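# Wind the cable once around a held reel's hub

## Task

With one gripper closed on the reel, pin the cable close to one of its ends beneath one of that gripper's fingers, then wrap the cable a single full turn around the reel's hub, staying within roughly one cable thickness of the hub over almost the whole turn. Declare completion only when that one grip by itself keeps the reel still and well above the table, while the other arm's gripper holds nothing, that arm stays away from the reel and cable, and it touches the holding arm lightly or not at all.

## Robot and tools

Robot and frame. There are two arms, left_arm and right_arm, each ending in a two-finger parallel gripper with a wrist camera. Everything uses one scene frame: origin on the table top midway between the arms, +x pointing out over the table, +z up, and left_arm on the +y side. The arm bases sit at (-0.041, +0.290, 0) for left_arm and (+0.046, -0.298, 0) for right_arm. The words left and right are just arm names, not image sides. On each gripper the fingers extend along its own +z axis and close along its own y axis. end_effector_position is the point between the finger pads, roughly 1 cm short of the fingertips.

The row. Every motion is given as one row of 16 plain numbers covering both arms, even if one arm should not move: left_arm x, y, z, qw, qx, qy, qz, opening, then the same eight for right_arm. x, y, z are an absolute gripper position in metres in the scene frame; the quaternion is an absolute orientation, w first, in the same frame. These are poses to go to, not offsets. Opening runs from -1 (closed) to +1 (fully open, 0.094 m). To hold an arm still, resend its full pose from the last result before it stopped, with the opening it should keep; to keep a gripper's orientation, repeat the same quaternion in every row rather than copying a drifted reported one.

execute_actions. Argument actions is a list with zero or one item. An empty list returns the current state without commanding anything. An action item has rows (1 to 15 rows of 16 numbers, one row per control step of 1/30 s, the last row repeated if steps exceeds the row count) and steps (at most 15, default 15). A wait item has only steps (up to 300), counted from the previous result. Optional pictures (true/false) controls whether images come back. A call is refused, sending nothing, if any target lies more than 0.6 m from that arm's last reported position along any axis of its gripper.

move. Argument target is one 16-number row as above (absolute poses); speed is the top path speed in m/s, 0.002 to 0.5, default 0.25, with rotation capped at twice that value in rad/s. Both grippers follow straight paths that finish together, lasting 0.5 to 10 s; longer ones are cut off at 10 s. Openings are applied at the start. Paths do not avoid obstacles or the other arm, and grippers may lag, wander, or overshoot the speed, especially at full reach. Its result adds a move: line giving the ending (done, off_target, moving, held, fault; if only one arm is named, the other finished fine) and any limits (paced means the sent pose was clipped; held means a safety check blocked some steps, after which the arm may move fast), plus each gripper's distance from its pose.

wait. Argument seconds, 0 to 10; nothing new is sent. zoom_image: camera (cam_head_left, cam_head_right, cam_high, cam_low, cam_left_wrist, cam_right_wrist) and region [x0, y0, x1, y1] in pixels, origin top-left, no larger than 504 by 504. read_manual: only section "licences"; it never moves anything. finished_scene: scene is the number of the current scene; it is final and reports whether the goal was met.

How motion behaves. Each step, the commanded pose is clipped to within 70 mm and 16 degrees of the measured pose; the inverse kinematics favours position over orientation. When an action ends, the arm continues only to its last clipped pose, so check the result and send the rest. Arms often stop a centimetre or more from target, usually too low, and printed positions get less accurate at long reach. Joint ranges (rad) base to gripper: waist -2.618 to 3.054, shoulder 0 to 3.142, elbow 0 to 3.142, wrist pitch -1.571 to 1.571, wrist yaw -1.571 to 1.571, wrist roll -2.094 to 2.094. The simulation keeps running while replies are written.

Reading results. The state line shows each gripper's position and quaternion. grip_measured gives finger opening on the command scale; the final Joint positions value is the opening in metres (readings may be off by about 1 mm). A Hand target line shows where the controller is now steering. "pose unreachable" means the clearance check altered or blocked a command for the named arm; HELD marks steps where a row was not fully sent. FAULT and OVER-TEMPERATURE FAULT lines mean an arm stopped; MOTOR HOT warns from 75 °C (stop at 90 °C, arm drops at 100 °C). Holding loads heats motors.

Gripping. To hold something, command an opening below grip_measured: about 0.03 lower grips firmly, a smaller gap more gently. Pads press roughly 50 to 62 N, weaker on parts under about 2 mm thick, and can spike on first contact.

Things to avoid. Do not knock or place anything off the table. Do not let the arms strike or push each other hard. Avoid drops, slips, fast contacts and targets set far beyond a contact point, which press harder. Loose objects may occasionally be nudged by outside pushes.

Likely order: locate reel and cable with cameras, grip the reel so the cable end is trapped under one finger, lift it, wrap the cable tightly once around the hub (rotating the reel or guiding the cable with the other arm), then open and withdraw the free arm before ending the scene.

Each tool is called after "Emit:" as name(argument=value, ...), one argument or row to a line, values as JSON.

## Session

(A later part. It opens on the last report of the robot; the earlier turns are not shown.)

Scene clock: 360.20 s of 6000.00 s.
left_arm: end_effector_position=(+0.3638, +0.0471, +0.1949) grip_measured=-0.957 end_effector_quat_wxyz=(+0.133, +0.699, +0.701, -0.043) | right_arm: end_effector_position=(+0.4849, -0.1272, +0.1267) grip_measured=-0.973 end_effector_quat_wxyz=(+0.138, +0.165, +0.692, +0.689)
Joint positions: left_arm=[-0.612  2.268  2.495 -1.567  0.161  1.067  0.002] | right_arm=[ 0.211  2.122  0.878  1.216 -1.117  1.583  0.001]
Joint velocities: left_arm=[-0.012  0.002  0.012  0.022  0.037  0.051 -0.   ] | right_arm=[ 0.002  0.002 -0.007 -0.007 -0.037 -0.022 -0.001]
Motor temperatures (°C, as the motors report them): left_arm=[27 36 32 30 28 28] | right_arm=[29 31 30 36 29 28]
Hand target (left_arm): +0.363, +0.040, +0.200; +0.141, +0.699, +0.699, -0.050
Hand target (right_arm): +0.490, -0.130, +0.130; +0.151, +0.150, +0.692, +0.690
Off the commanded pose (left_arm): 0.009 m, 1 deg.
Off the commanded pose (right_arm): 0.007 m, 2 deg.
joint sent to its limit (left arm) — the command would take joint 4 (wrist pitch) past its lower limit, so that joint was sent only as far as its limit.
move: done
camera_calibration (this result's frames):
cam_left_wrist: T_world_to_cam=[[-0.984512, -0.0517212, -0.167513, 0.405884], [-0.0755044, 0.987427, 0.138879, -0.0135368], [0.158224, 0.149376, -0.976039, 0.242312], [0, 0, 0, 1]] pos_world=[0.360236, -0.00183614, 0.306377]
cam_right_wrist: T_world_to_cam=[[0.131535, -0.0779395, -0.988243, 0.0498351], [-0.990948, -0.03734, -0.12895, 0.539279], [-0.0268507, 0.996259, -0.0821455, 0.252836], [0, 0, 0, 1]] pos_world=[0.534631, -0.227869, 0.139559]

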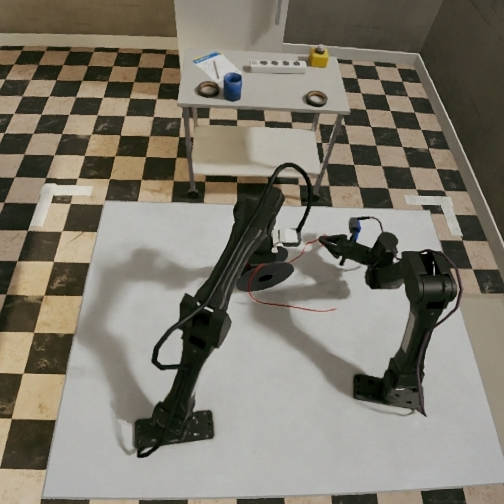

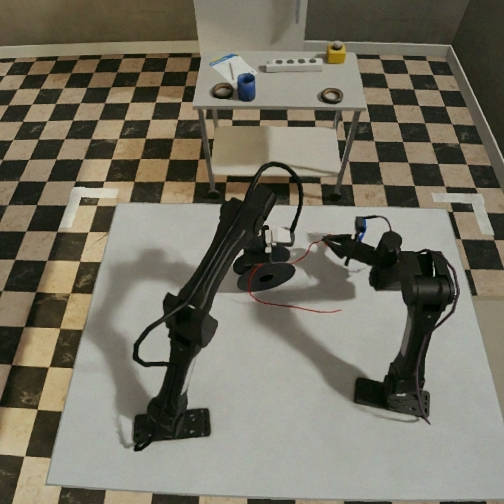

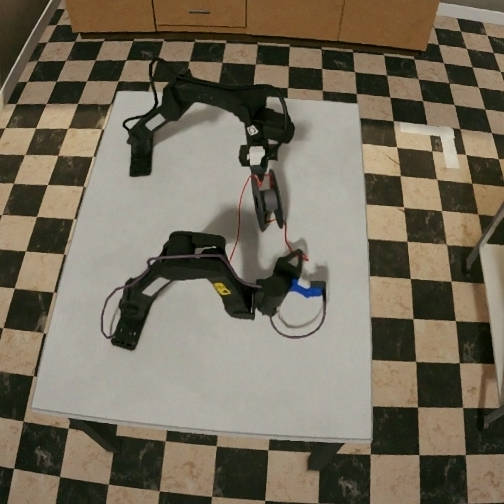

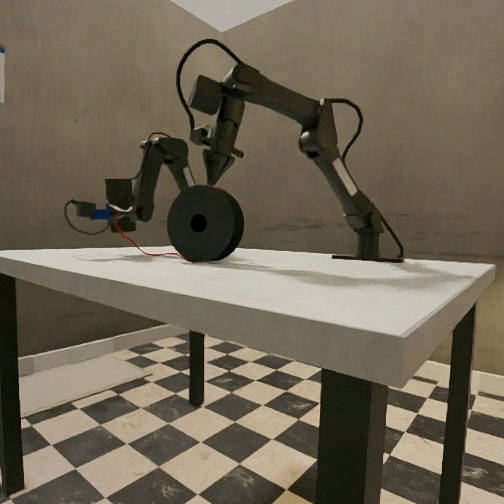

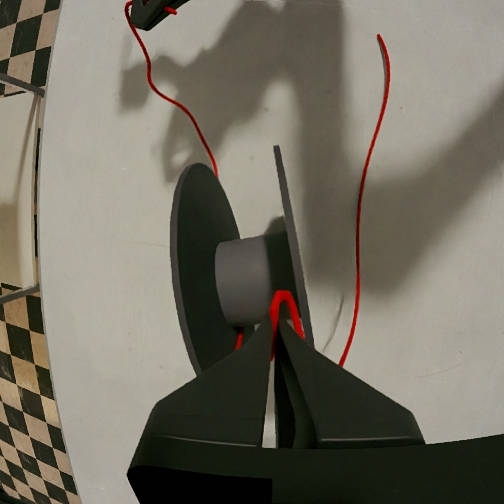

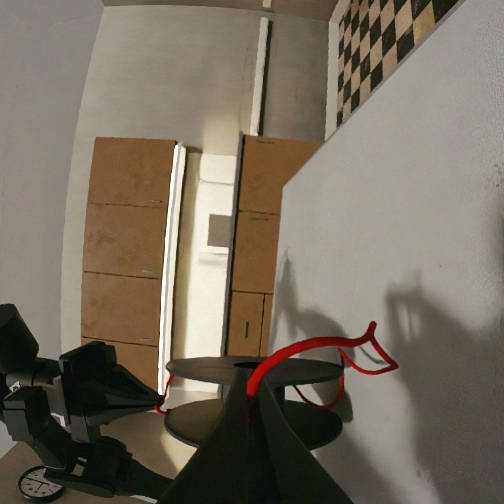

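Emit:
move(
  target=[0.365,0.05,0.22,0.17,0.69,0.70,-0.05,-1,0.445,-0.065,0.10,0.15,0.15,0.691,0.691,-1],
  speed=0.06,
)

Scene clock: 369.37 s of 6000.00 s.
left_arm: end_effector_position=(+0.3632, +0.0485, +0.2055) grip_measured=-0.957 end_effector_quat_wxyz=(+0.148, +0.695, +0.702, -0.051) | right_arm: end_effector_position=(+0.4488, -0.0655, +0.1093) grip_measured=-0.973 end_effector_quat_wxyz=(+0.152, +0.143, +0.686, +0.696)
Joint positions: left_arm=[-0.601  2.247  2.495 -1.565  0.185  1.065  0.002] | right_arm=[ 0.395  2.169  0.757  1.44  -0.943  1.584  0.001]
Joint velocities: left_arm=[ 0.022 -0.012  0.032  0.037  0.007  0.037  0.001] | right_arm=[-0.002  0.012 -0.007  0.022 -0.066 -0.022 -0.   ]
Motor temperatures (°C, as the motors report them): left_arm=[27 37 32 30 28 28] | right_arm=[29 31 30 36 29 28]
Hand target (left_arm): +0.365, +0.050, +0.220; +0.170, +0.691, +0.701, -0.050
Hand target (right_arm): +0.445, -0.065, +0.100; +0.149, +0.150, +0.689, +0.693
Off the commanded pose (left_arm): 0.015 m, 3 deg.
Off the commanded pose (right_arm): 0.010 m, 1 deg.
After step 180, 1.40 s passed at rest.
move: off_target (left_arm)
camera_calibration (this result's frames):
cam_left_wrist: T_world_to_cam=[[-0.982479, -0.0641375, -0.174992, 0.408535], [-0.0837018, 0.99075, 0.106811, -0.00703373], [0.166523, 0.119586, -0.978759, 0.251463], [0, 0, 0, 1]] pos_world=[0.358914, 0.00309958, 0.318363]
cam_right_wrist: T_world_to_cam=[[0.185558, -0.0694116, -0.980179, 0.0175771], [-0.982087, -0.0463442, -0.182638, 0.504924], [-0.0327484, 0.996511, -0.0767678, 0.191014], [0, 0, 0, 1]] pos_world=[0.498873, -0.165728, 0.124111]

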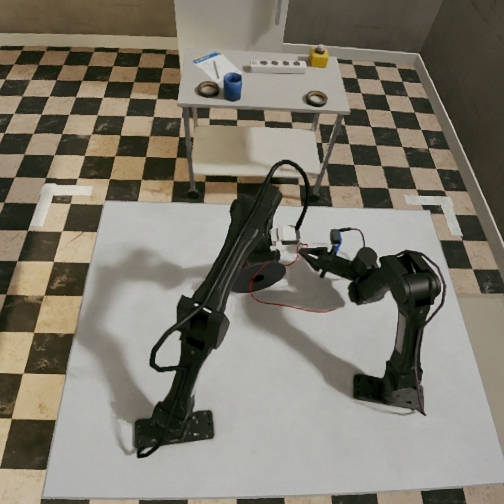

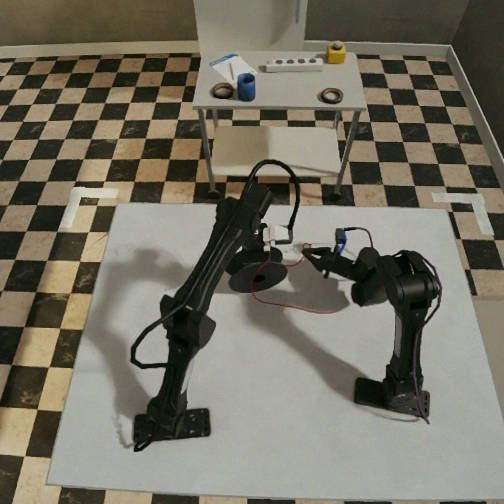

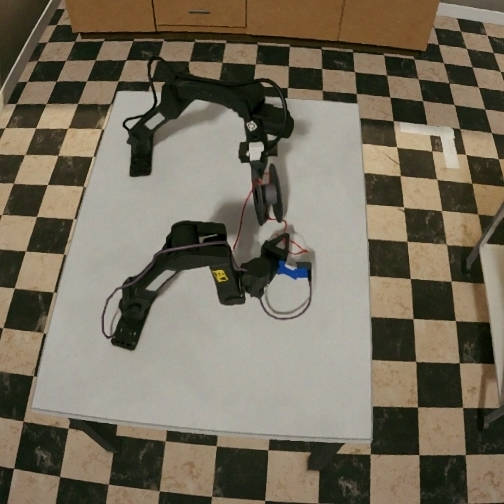

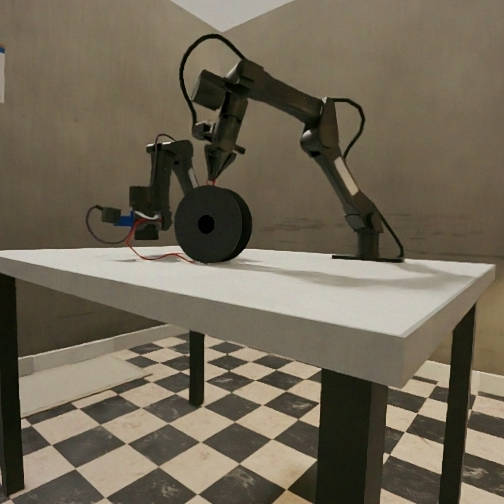

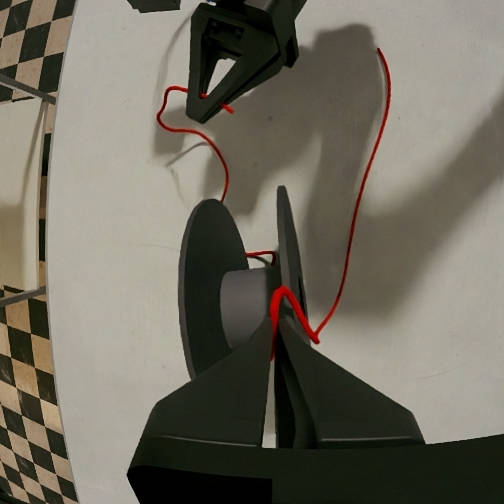

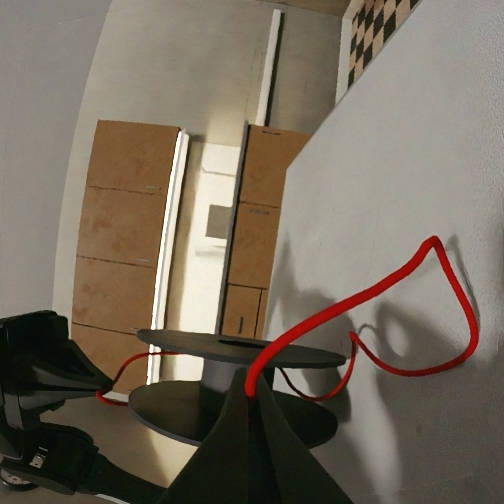

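Emit:
move(
  target=[0.375,-0.005,0.185,0.17,0.66,0.73,-0.05,-1,0.445,-0.065,0.10,0.15,0.15,0.691,0.691,-1],
  speed=0.04,
)

Scene clock: 374.40 s of 6000.00 s.
left_arm: end_effector_position=(+0.3716, -0.0007, +0.1827) grip_measured=-0.957 end_effector_quat_wxyz=(+0.164, +0.661, +0.730, -0.052) | right_arm: end_effector_position=(+0.4491, -0.0656, +0.1096) grip_measured=-0.973 end_effector_quat_wxyz=(+0.153, +0.143, +0.686, +0.697)
Joint positions: left_arm=[-0.69   2.319  2.509 -1.451  0.159  0.887  0.002] | right_arm=[ 0.395  2.169  0.757  1.442 -0.942  1.585  0.001]
Joint velocities: left_arm=[-0.002 -0.002  0.007 -0.037 -0.066 -0.037 -0.001] | right_arm=[-0.012  0.002 -0.002  0.007 -0.007 -0.007  0.   ]
Motor temperatures (°C, as the motors report them): left_arm=[27 37 32 30 28 28] | right_arm=[29 32 30 36 29 28]
Hand target (left_arm): +0.374, -0.005, +0.185; +0.170, +0.660, +0.730, -0.050
Hand target (right_arm): +0.445, -0.065, +0.100; +0.150, +0.150, +0.691, +0.691
Off the commanded pose (left_arm): 0.006 m, 1 deg.
Off the commanded pose (right_arm): 0.010 m, 1 deg.
move: done
camera_calibration (this result's frames):
cam_left_wrist: T_world_to_cam=[[-0.971241, -0.154999, -0.18074, 0.406504], [-0.170496, 0.982612, 0.0735236, 0.0831635], [0.166201, 0.102225, -0.980779, 0.234093], [0, 0, 0, 1]] pos_world=[0.370085, -0.0426399, 0.296951]
cam_right_wrist: T_world_to_cam=[[0.186592, -0.0689616, -0.980014, 0.0174056], [-0.981943, -0.0447224, -0.183813, 0.505386], [-0.0311526, 0.996616, -0.0760613, 0.190374], [0, 0, 0, 1]] pos_world=[0.498943, -0.165928, 0.124434]

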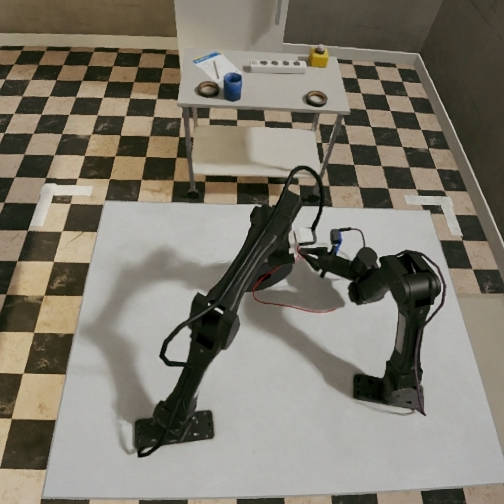

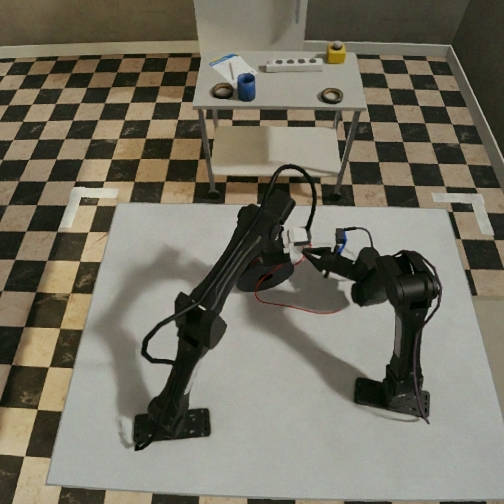

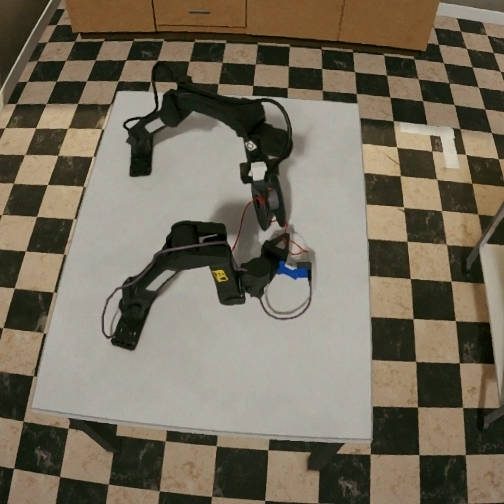

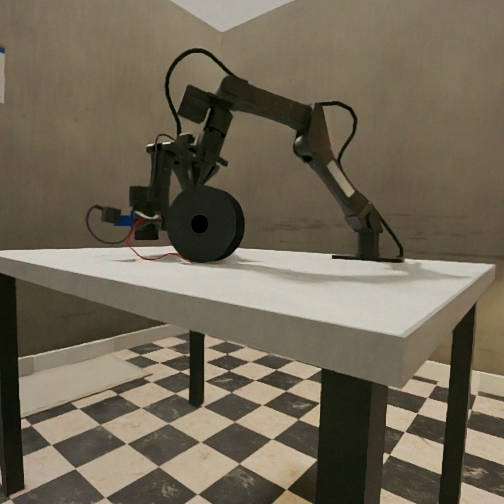

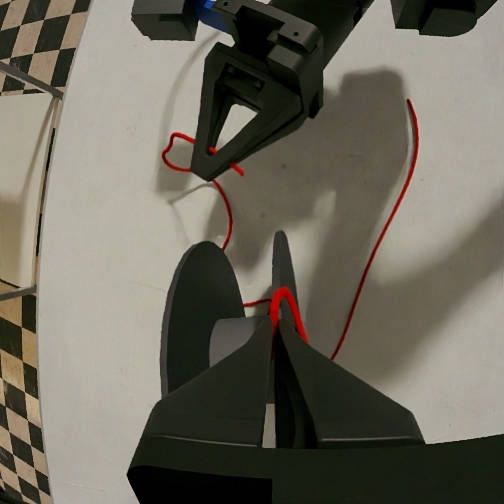

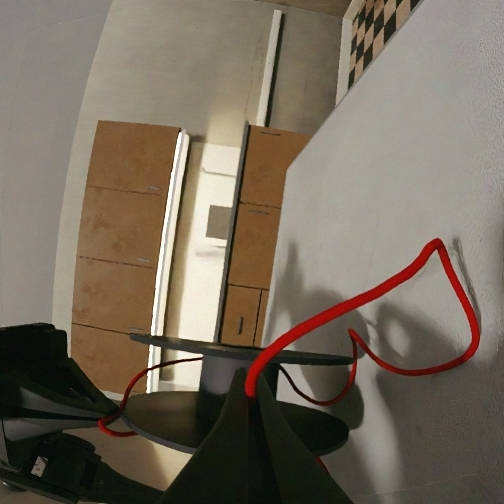

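Emit:
move(
  target=[0.385,-0.01,0.20,0.19,0.66,0.725,-0.05,-1,0.44,-0.045,0.095,0.15,0.15,0.691,0.691,-1],
  speed=0.03,
)

Emit:
move(
  target=[0.385,-0.06,0.165,0.19,0.66,0.725,-0.05,-1,0.44,-0.045,0.095,0.15,0.15,0.691,0.691,-1],
  speed=0.03,
)

Scene clock: 380.77 s of 6000.00 s.
left_arm: end_effector_position=(+0.3862, -0.0094, +0.1955) grip_measured=-0.957 end_effector_quat_wxyz=(+0.190, +0.659, +0.726, -0.047) | right_arm: end_effector_position=(+0.4439, -0.0461, +0.1039) grip_measured=-0.973 end_effector_quat_wxyz=(+0.150, +0.146, +0.687, +0.696)
Joint positions: left_arm=[-0.69   2.43   2.754 -1.531  0.157  0.885  0.002] | right_arm=[ 0.455  2.187  0.757  1.452 -0.883  1.586  0.001]
Joint velocities: left_arm=[ 0.002  0.051  0.105 -0.037 -0.022 -0.007  0.003] | right_arm=[-0.012 -0.032 -0.007 -0.022  0.037  0.095 -0.001]
Motor temperatures (°C, as the motors report them): left_arm=[27 37 32 30 28 28] | right_arm=[29 32 29 36 29 28]
Hand target (left_arm): +0.384, -0.010, +0.200; +0.192, +0.660, +0.725, -0.050
Hand target (right_arm): +0.440, -0.045, +0.095; +0.149, +0.150, +0.691, +0.691
Off the commanded pose (left_arm): 0.005 m, 0 deg.
Off the commanded pose (right_arm): 0.010 m, 1 deg.
move: done
camera_calibration (this result's frames):
cam_left_wrist: T_world_to_cam=[[-0.961561, -0.162877, -0.221069, 0.425649], [-0.175452, 0.983741, 0.0383546, 0.102052], [0.211228, 0.0756674, -0.974504, 0.226306], [0, 0, 0, 1]] pos_world=[0.37939, -0.0481881, 0.31072]
cam_right_wrist: T_world_to_cam=[[0.177616, -0.0689825, -0.981679, 0.0182656], [-0.983558, -0.0455331, -0.174756, 0.499919], [-0.0326438, 0.996578, -0.0759357, 0.17103], [0, 0, 0, 1]] pos_world=[0.494039, -0.146422, 0.118282]

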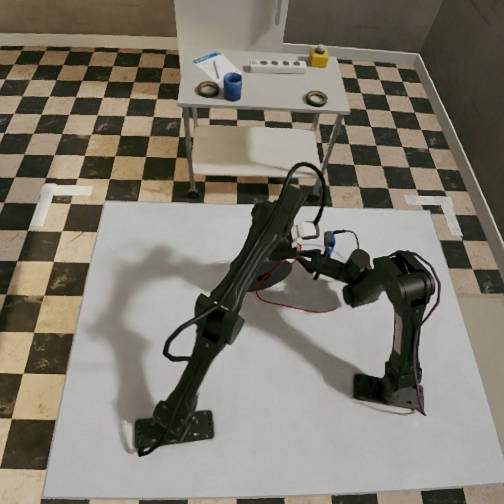

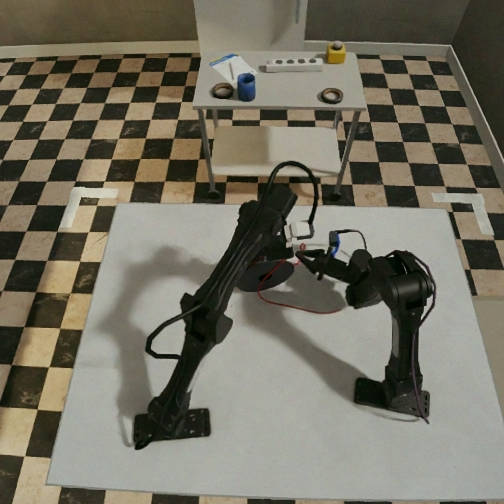

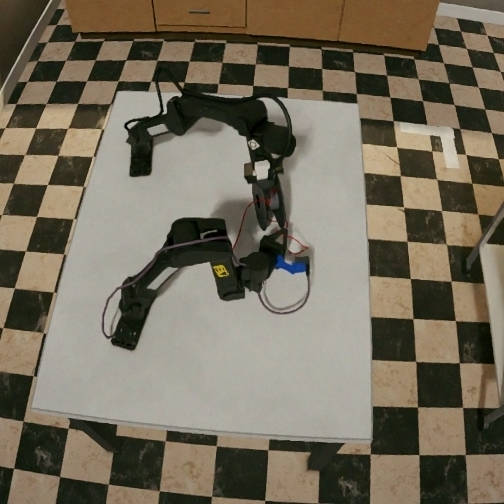

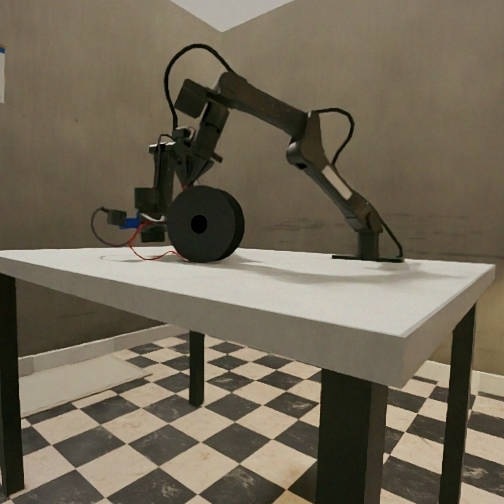

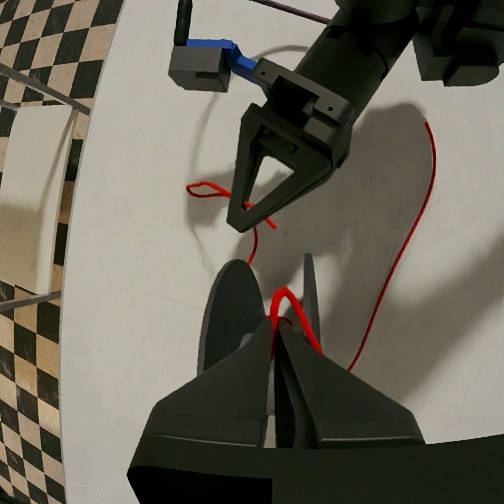

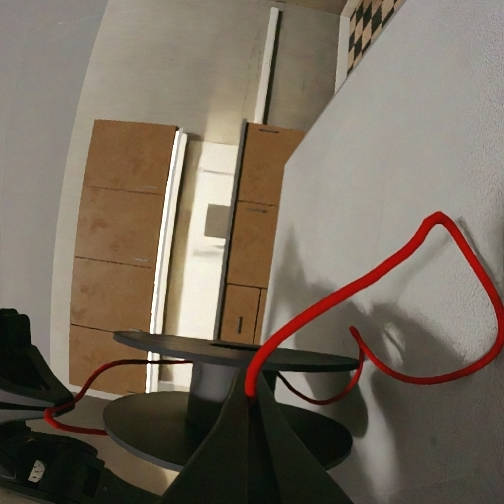

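Scene clock: 383.03 s of 6000.00 s.
left_arm: end_effector_position=(+0.3819, -0.0526, +0.1566) grip_measured=-0.957 end_effector_quat_wxyz=(+0.177, +0.660, +0.728, -0.050) | right_arm: end_effector_position=(+0.4443, -0.0463, +0.1039) grip_measured=-0.973 end_effector_quat_wxyz=(+0.150, +0.147, +0.687, +0.696)
Joint positions: left_arm=[-0.77   2.562  2.844 -1.506  0.132  0.81   0.002] | right_arm=[ 0.455  2.187  0.757  1.452 -0.881  1.586  0.001]
Joint velocities: left_arm=[ 0.002  0.007  0.022  0.007 -0.022 -0.007  0.001] | right_arm=[ 0.007  0.012 -0.007 -0.051  0.022 -0.051  0.   ]
Motor temperatures (°C, as the motors report them): left_arm=[27 37 32 30 28 28] | right_arm=[29 32 29 36 29 28]
Hand target (left_arm): +0.383, -0.059, +0.165; +0.194, +0.659, +0.725, -0.050
Hand target (right_arm): +0.440, -0.045, +0.095; +0.150, +0.150, +0.691, +0.691
Off the commanded pose (left_arm): 0.012 m, 2 deg.
Off the commanded pose (right_arm): 0.010 m, 1 deg.
elbow stopped short (left arm): the move would have taken joint 3 (elbow) straighter than the controller allows; a more bent joint 3 avoids this.
move: off_target (left_arm)
camera_calibration (this result's frames):
cam_left_wrist: T_world_to_cam=[[-0.966885, -0.158707, -0.199863, 0.4048], [-0.172839, 0.983399, 0.0552526, 0.141638], [0.187776, 0.087967, -0.978265, 0.202794], [0, 0, 0, 1]] pos_world=[0.377796, -0.0928815, 0.271465]
cam_right_wrist: T_world_to_cam=[[0.176763, -0.0690316, -0.98183, 0.018587], [-0.983783, -0.0432296, -0.174075, 0.500414], [-0.0304274, 0.996677, -0.0755535, 0.17019], [0, 0, 0, 1]] pos_world=[0.494192, -0.146709, 0.118217]

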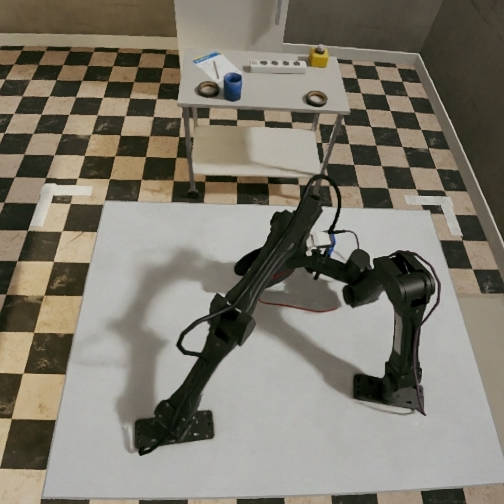

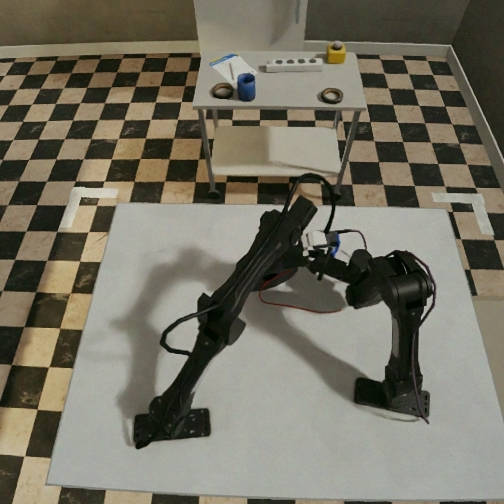

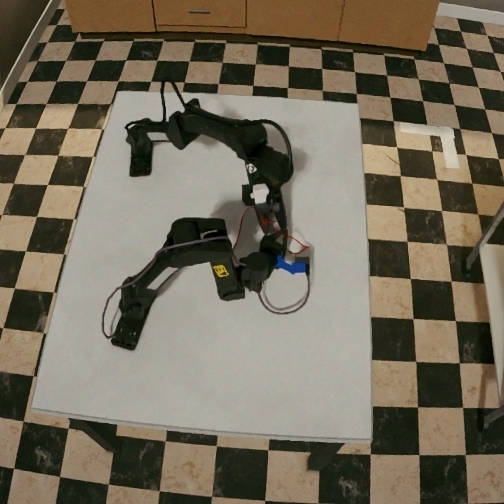

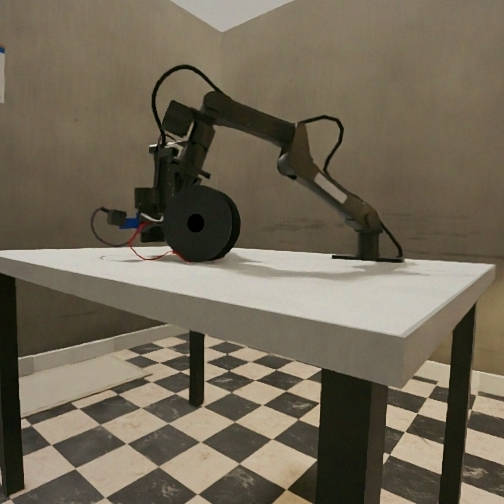

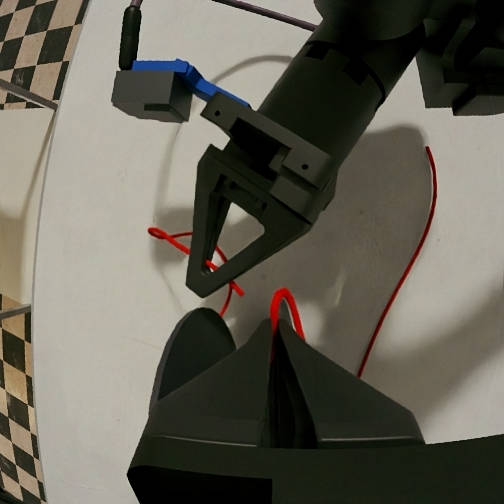

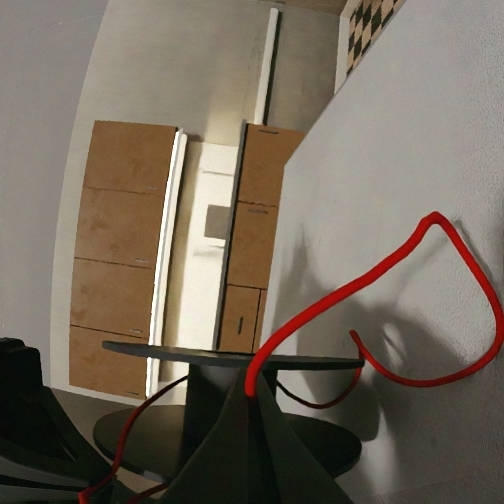

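Emit:
move(
  target=[0.375,-0.055,0.155,0.19,0.66,0.725,-0.05,-0.7,0.44,-0.045,0.095,0.15,0.15,0.691,0.691,-1],
  speed=0.03,
)

Emit:
move(
  target=[0.365,-0.01,0.235,0.25,0.65,0.715,-0.07,-0.7,0.44,-0.045,0.095,0.15,0.15,0.691,0.691,-1],
  speed=0.08,
)

Emit:
move(
  target=[0.36,0.17,0.26,0.2,0.65,0.73,-0.03,1,0.44,-0.045,0.095,0.15,0.15,0.691,0.691,-1],
  speed=0.15,
)

Scene clock: 390.33 s of 6000.00 s.
left_arm: end_effector_position=(+0.3787, -0.0500, +0.1434) grip_measured=-0.703 end_effector_quat_wxyz=(+0.175, +0.660, +0.729, -0.050) | right_arm: end_effector_position=(+0.4444, -0.0463, +0.1039) grip_measured=-0.973 end_effector_quat_wxyz=(+0.150, +0.148, +0.686, +0.696)
Joint positions: left_arm=[-0.77   2.42   2.515 -1.323  0.131  0.808  0.014] | right_arm=[ 0.455  2.187  0.757  1.452 -0.881  1.587  0.001]
Joint velocities: left_arm=[-0.007 -0.012  0.007  0.022  0.007 -0.066  0.   ] | right_arm=[-0.012  0.007 -0.007 -0.022 -0.095 -0.037 -0.001]
Motor temperatures (°C, as the motors report them): left_arm=[27 38 32 30 28 28] | right_arm=[29 32 29 37 29 28]
Hand target (left_arm): +0.375, -0.055, +0.155; +0.190, +0.660, +0.725, -0.050
Hand target (right_arm): +0.440, -0.045, +0.095; +0.150, +0.150, +0.691, +0.691
Off the commanded pose (left_arm): 0.013 m, 2 deg.
Off the commanded pose (right_arm): 0.010 m, 1 deg.
move: off_target (left_arm)
camera_calibration (this result's frames):
cam_left_wrist: T_world_to_cam=[[-0.967135, -0.16025, -0.197405, 0.399194], [-0.174798, 0.982865, 0.0585054, 0.13952], [0.184647, 0.0910888, -0.978575, 0.191624], [0, 0, 0, 1]] pos_world=[0.37508, -0.0906135, 0.258158]
cam_right_wrist: T_world_to_cam=[[0.176393, -0.068936, -0.981903, 0.0187514], [-0.98386, -0.0428308, -0.173738, 0.500492], [-0.0300789, 0.996701, -0.0753785, 0.170048], [0, 0, 0, 1]] pos_world=[0.494221, -0.146758, 0.118184]

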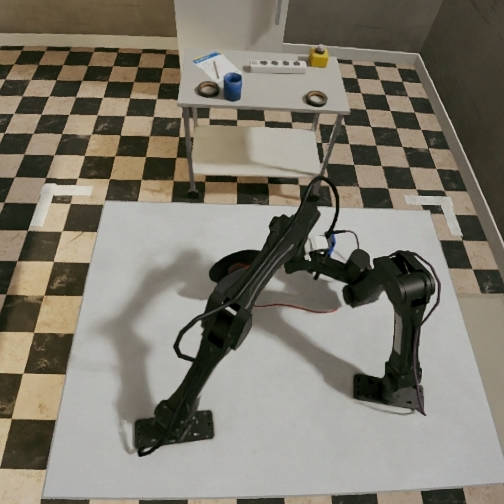

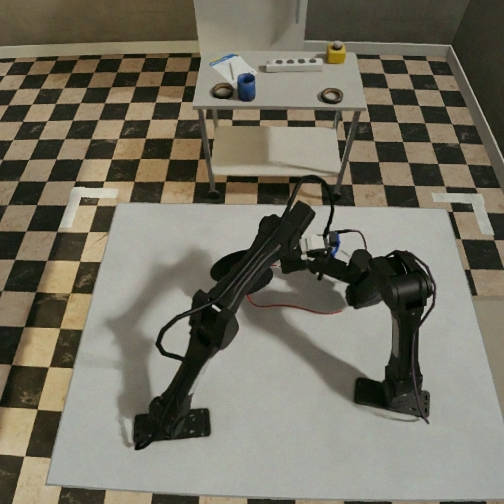

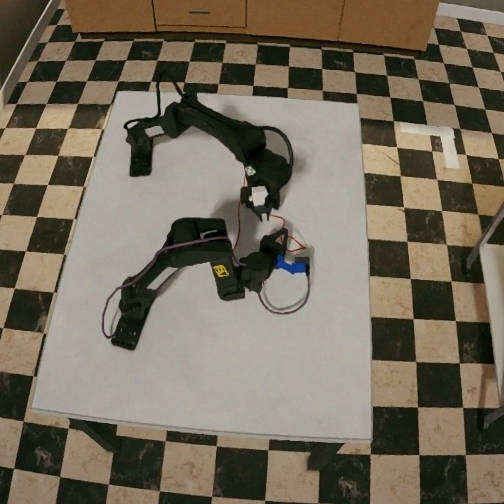

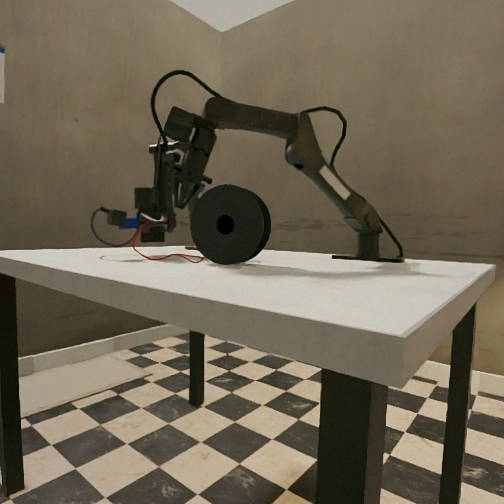

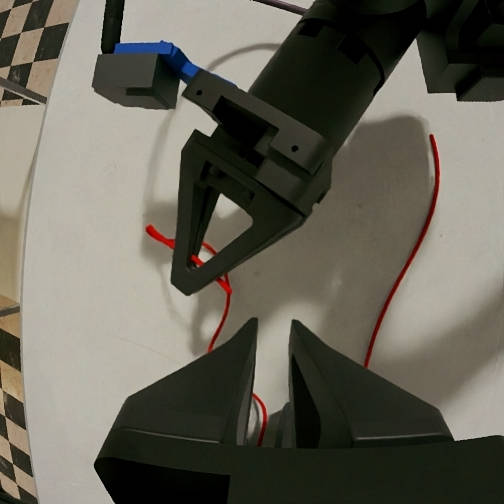

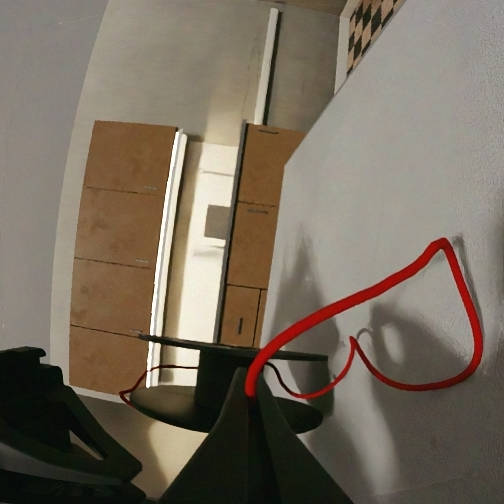

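Scene clock: 391.93 s of 6000.00 s.
left_arm: end_effector_position=(+0.3695, -0.0142, +0.2287) grip_measured=-0.703 end_effector_quat_wxyz=(+0.246, +0.651, +0.715, -0.066) | right_arm: end_effector_position=(+0.4444, -0.0463, +0.1039) grip_measured=-0.973 end_effector_quat_wxyz=(+0.150, +0.148, +0.686, +0.696)
Joint positions: left_arm=[-0.698  2.18   2.397 -1.312  0.207  0.858  0.014] | right_arm=[ 0.455  2.187  0.757  1.452 -0.881  1.588  0.001]
Joint velocities: left_arm=[ 0.002 -0.012 -0.002  0.022  0.007 -0.007 -0.   ] | right_arm=[-0.007 -0.022 -0.002 -0.11   0.037 -0.066  0.   ]
Motor temperatures (°C, as the motors report them): left_arm=[27 38 32 31 28 28] | right_arm=[29 32 29 37 29 28]
Hand target (left_arm): +0.366, -0.010, +0.235; +0.250, +0.650, +0.714, -0.070
Hand target (right_arm): +0.440, -0.045, +0.095; +0.150, +0.150, +0.691, +0.691
Off the commanded pose (left_arm): 0.009 m, 1 deg.
Off the commanded pose (right_arm): 0.010 m, 1 deg.
move: done
camera_calibration (this result's frames):
cam_left_wrist: T_world_to_cam=[[-0.947842, -0.18457, -0.259863, 0.419672], [-0.170577, 0.982439, -0.0756121, 0.126794], [0.269255, -0.0273418, -0.962681, 0.236949], [0, 0, 0, 1]] pos_world=[0.355612, -0.0406299, 0.346751]
cam_right_wrist: T_world_to_cam=[[0.175711, -0.0686256, -0.982047, 0.0190838], [-0.98398, -0.0427867, -0.173067, 0.500478], [-0.0301417, 0.996725, -0.0750444, 0.170042], [0, 0, 0, 1]] pos_world=[0.494232, -0.146762, 0.118118]

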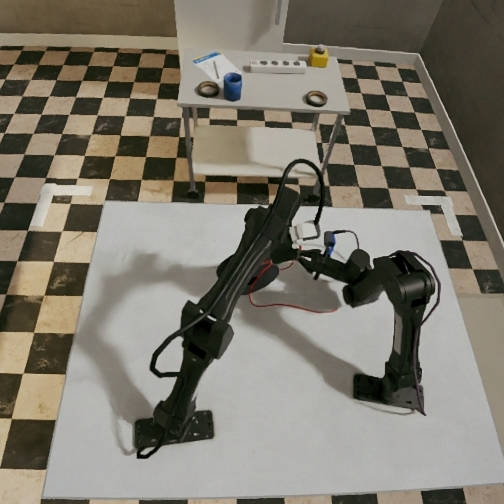

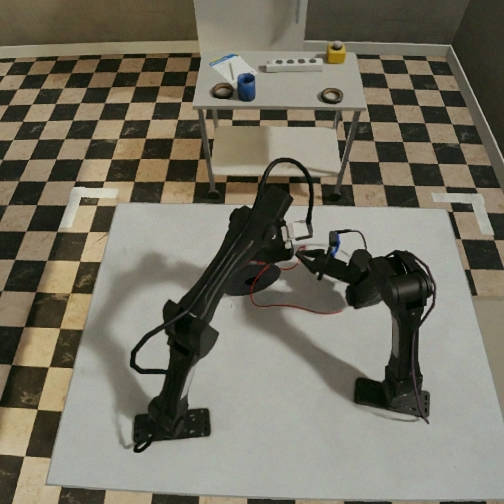

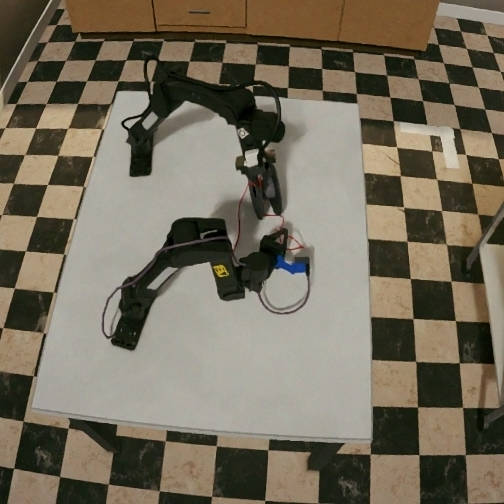

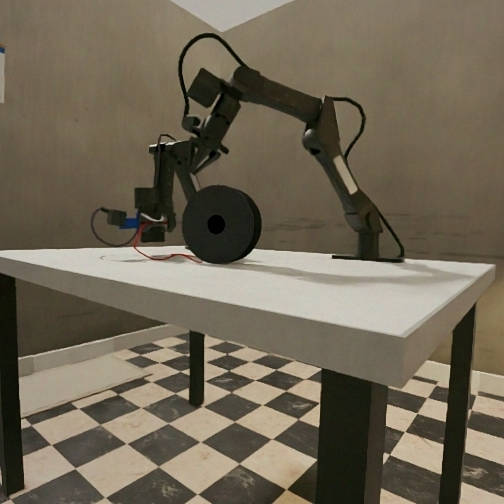

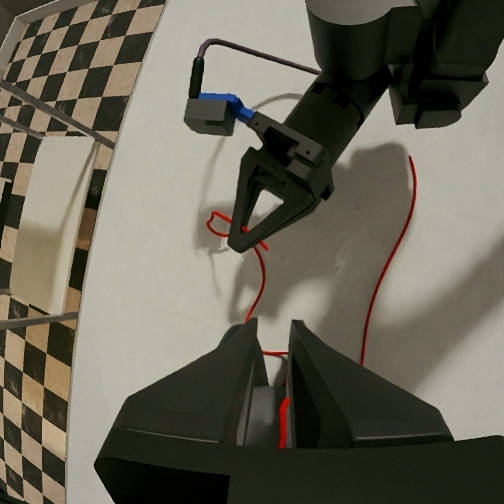

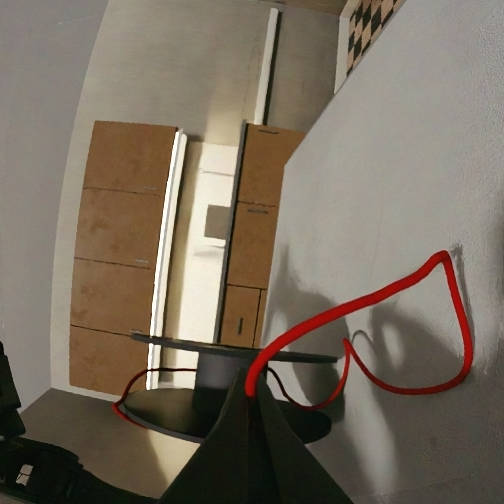

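Scene clock: 393.70 s of 6000.00 s.
left_arm: end_effector_position=(+0.3707, +0.1710, +0.2466) grip_measured=+1.000 end_effector_quat_wxyz=(+0.190, +0.648, +0.737, -0.030) | right_arm: end_effector_position=(+0.4444, -0.0463, +0.1039) grip_measured=-0.973 end_effector_quat_wxyz=(+0.150, +0.148, +0.686, +0.696)
Joint positions: left_arm=[-0.313  2.009  2.269 -1.527  0.244  1.222  0.094] | right_arm=[ 0.455  2.187  0.757  1.452 -0.881  1.588  0.001]
Joint velocities: left_arm=[ 0.007 -0.002  0.002  0.022 -0.066 -0.051  0.   ] | right_arm=[-0.007 -0.002 -0.002 -0.081 -0.051  0.022  0.   ]
Motor temperatures (°C, as the motors report them): left_arm=[27 38 32 31 28 28] | right_arm=[29 32 29 37 29 28]
Hand target (left_arm): +0.364, +0.170, +0.260; +0.203, +0.650, +0.732, -0.030
Hand target (right_arm): +0.440, -0.045, +0.095; +0.150, +0.150, +0.691, +0.691
Off the commanded pose (left_arm): 0.017 m, 1 deg.
Off the commanded pose (right_arm): 0.010 m, 1 deg.
move: off_target (left_arm)
camera_calibration (this result's frames):
cam_left_wrist: T_world_to_cam=[[-0.950927, -0.193315, -0.241594, 0.457782], [-0.212601, 0.975519, 0.0562358, -0.0692794], [0.224809, 0.104839, -0.968747, 0.254217], [0, 0, 0, 1]] pos_world=[0.363438, 0.129427, 0.360765]
cam_right_wrist: T_world_to_cam=[[0.175711, -0.0686256, -0.982047, 0.0190838], [-0.98398, -0.0427867, -0.173067, 0.500478], [-0.0301417, 0.996725, -0.0750444, 0.170042], [0, 0, 0, 1]] pos_world=[0.494232, -0.146762, 0.118118]

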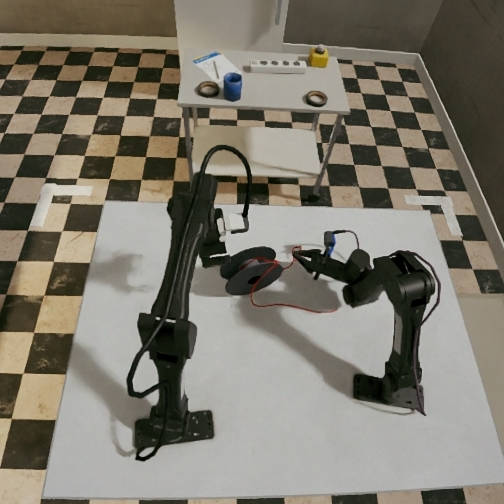

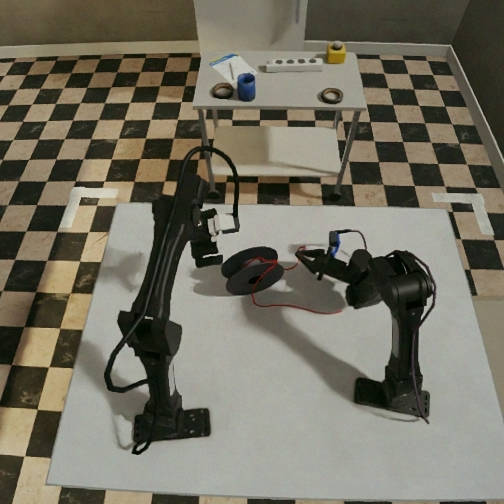

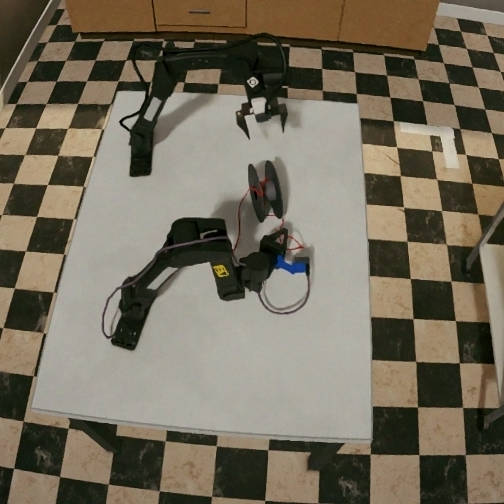

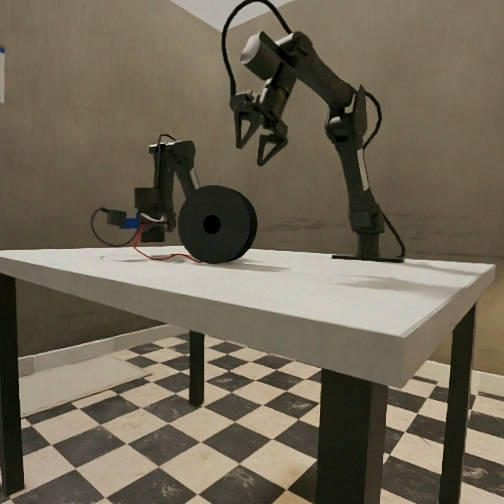

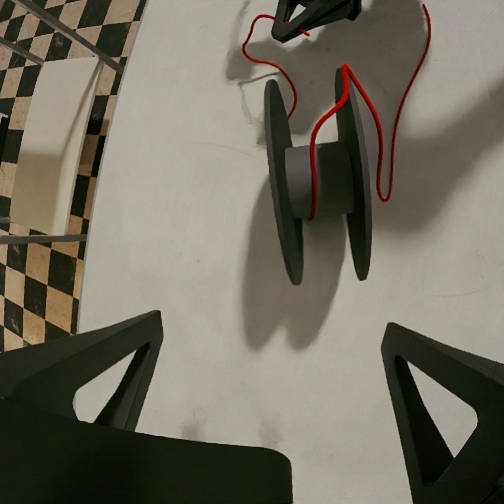

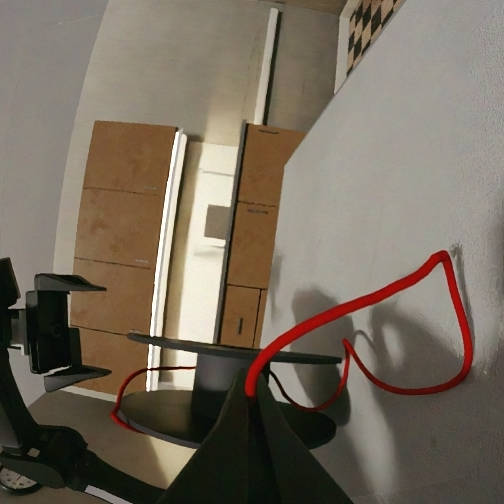

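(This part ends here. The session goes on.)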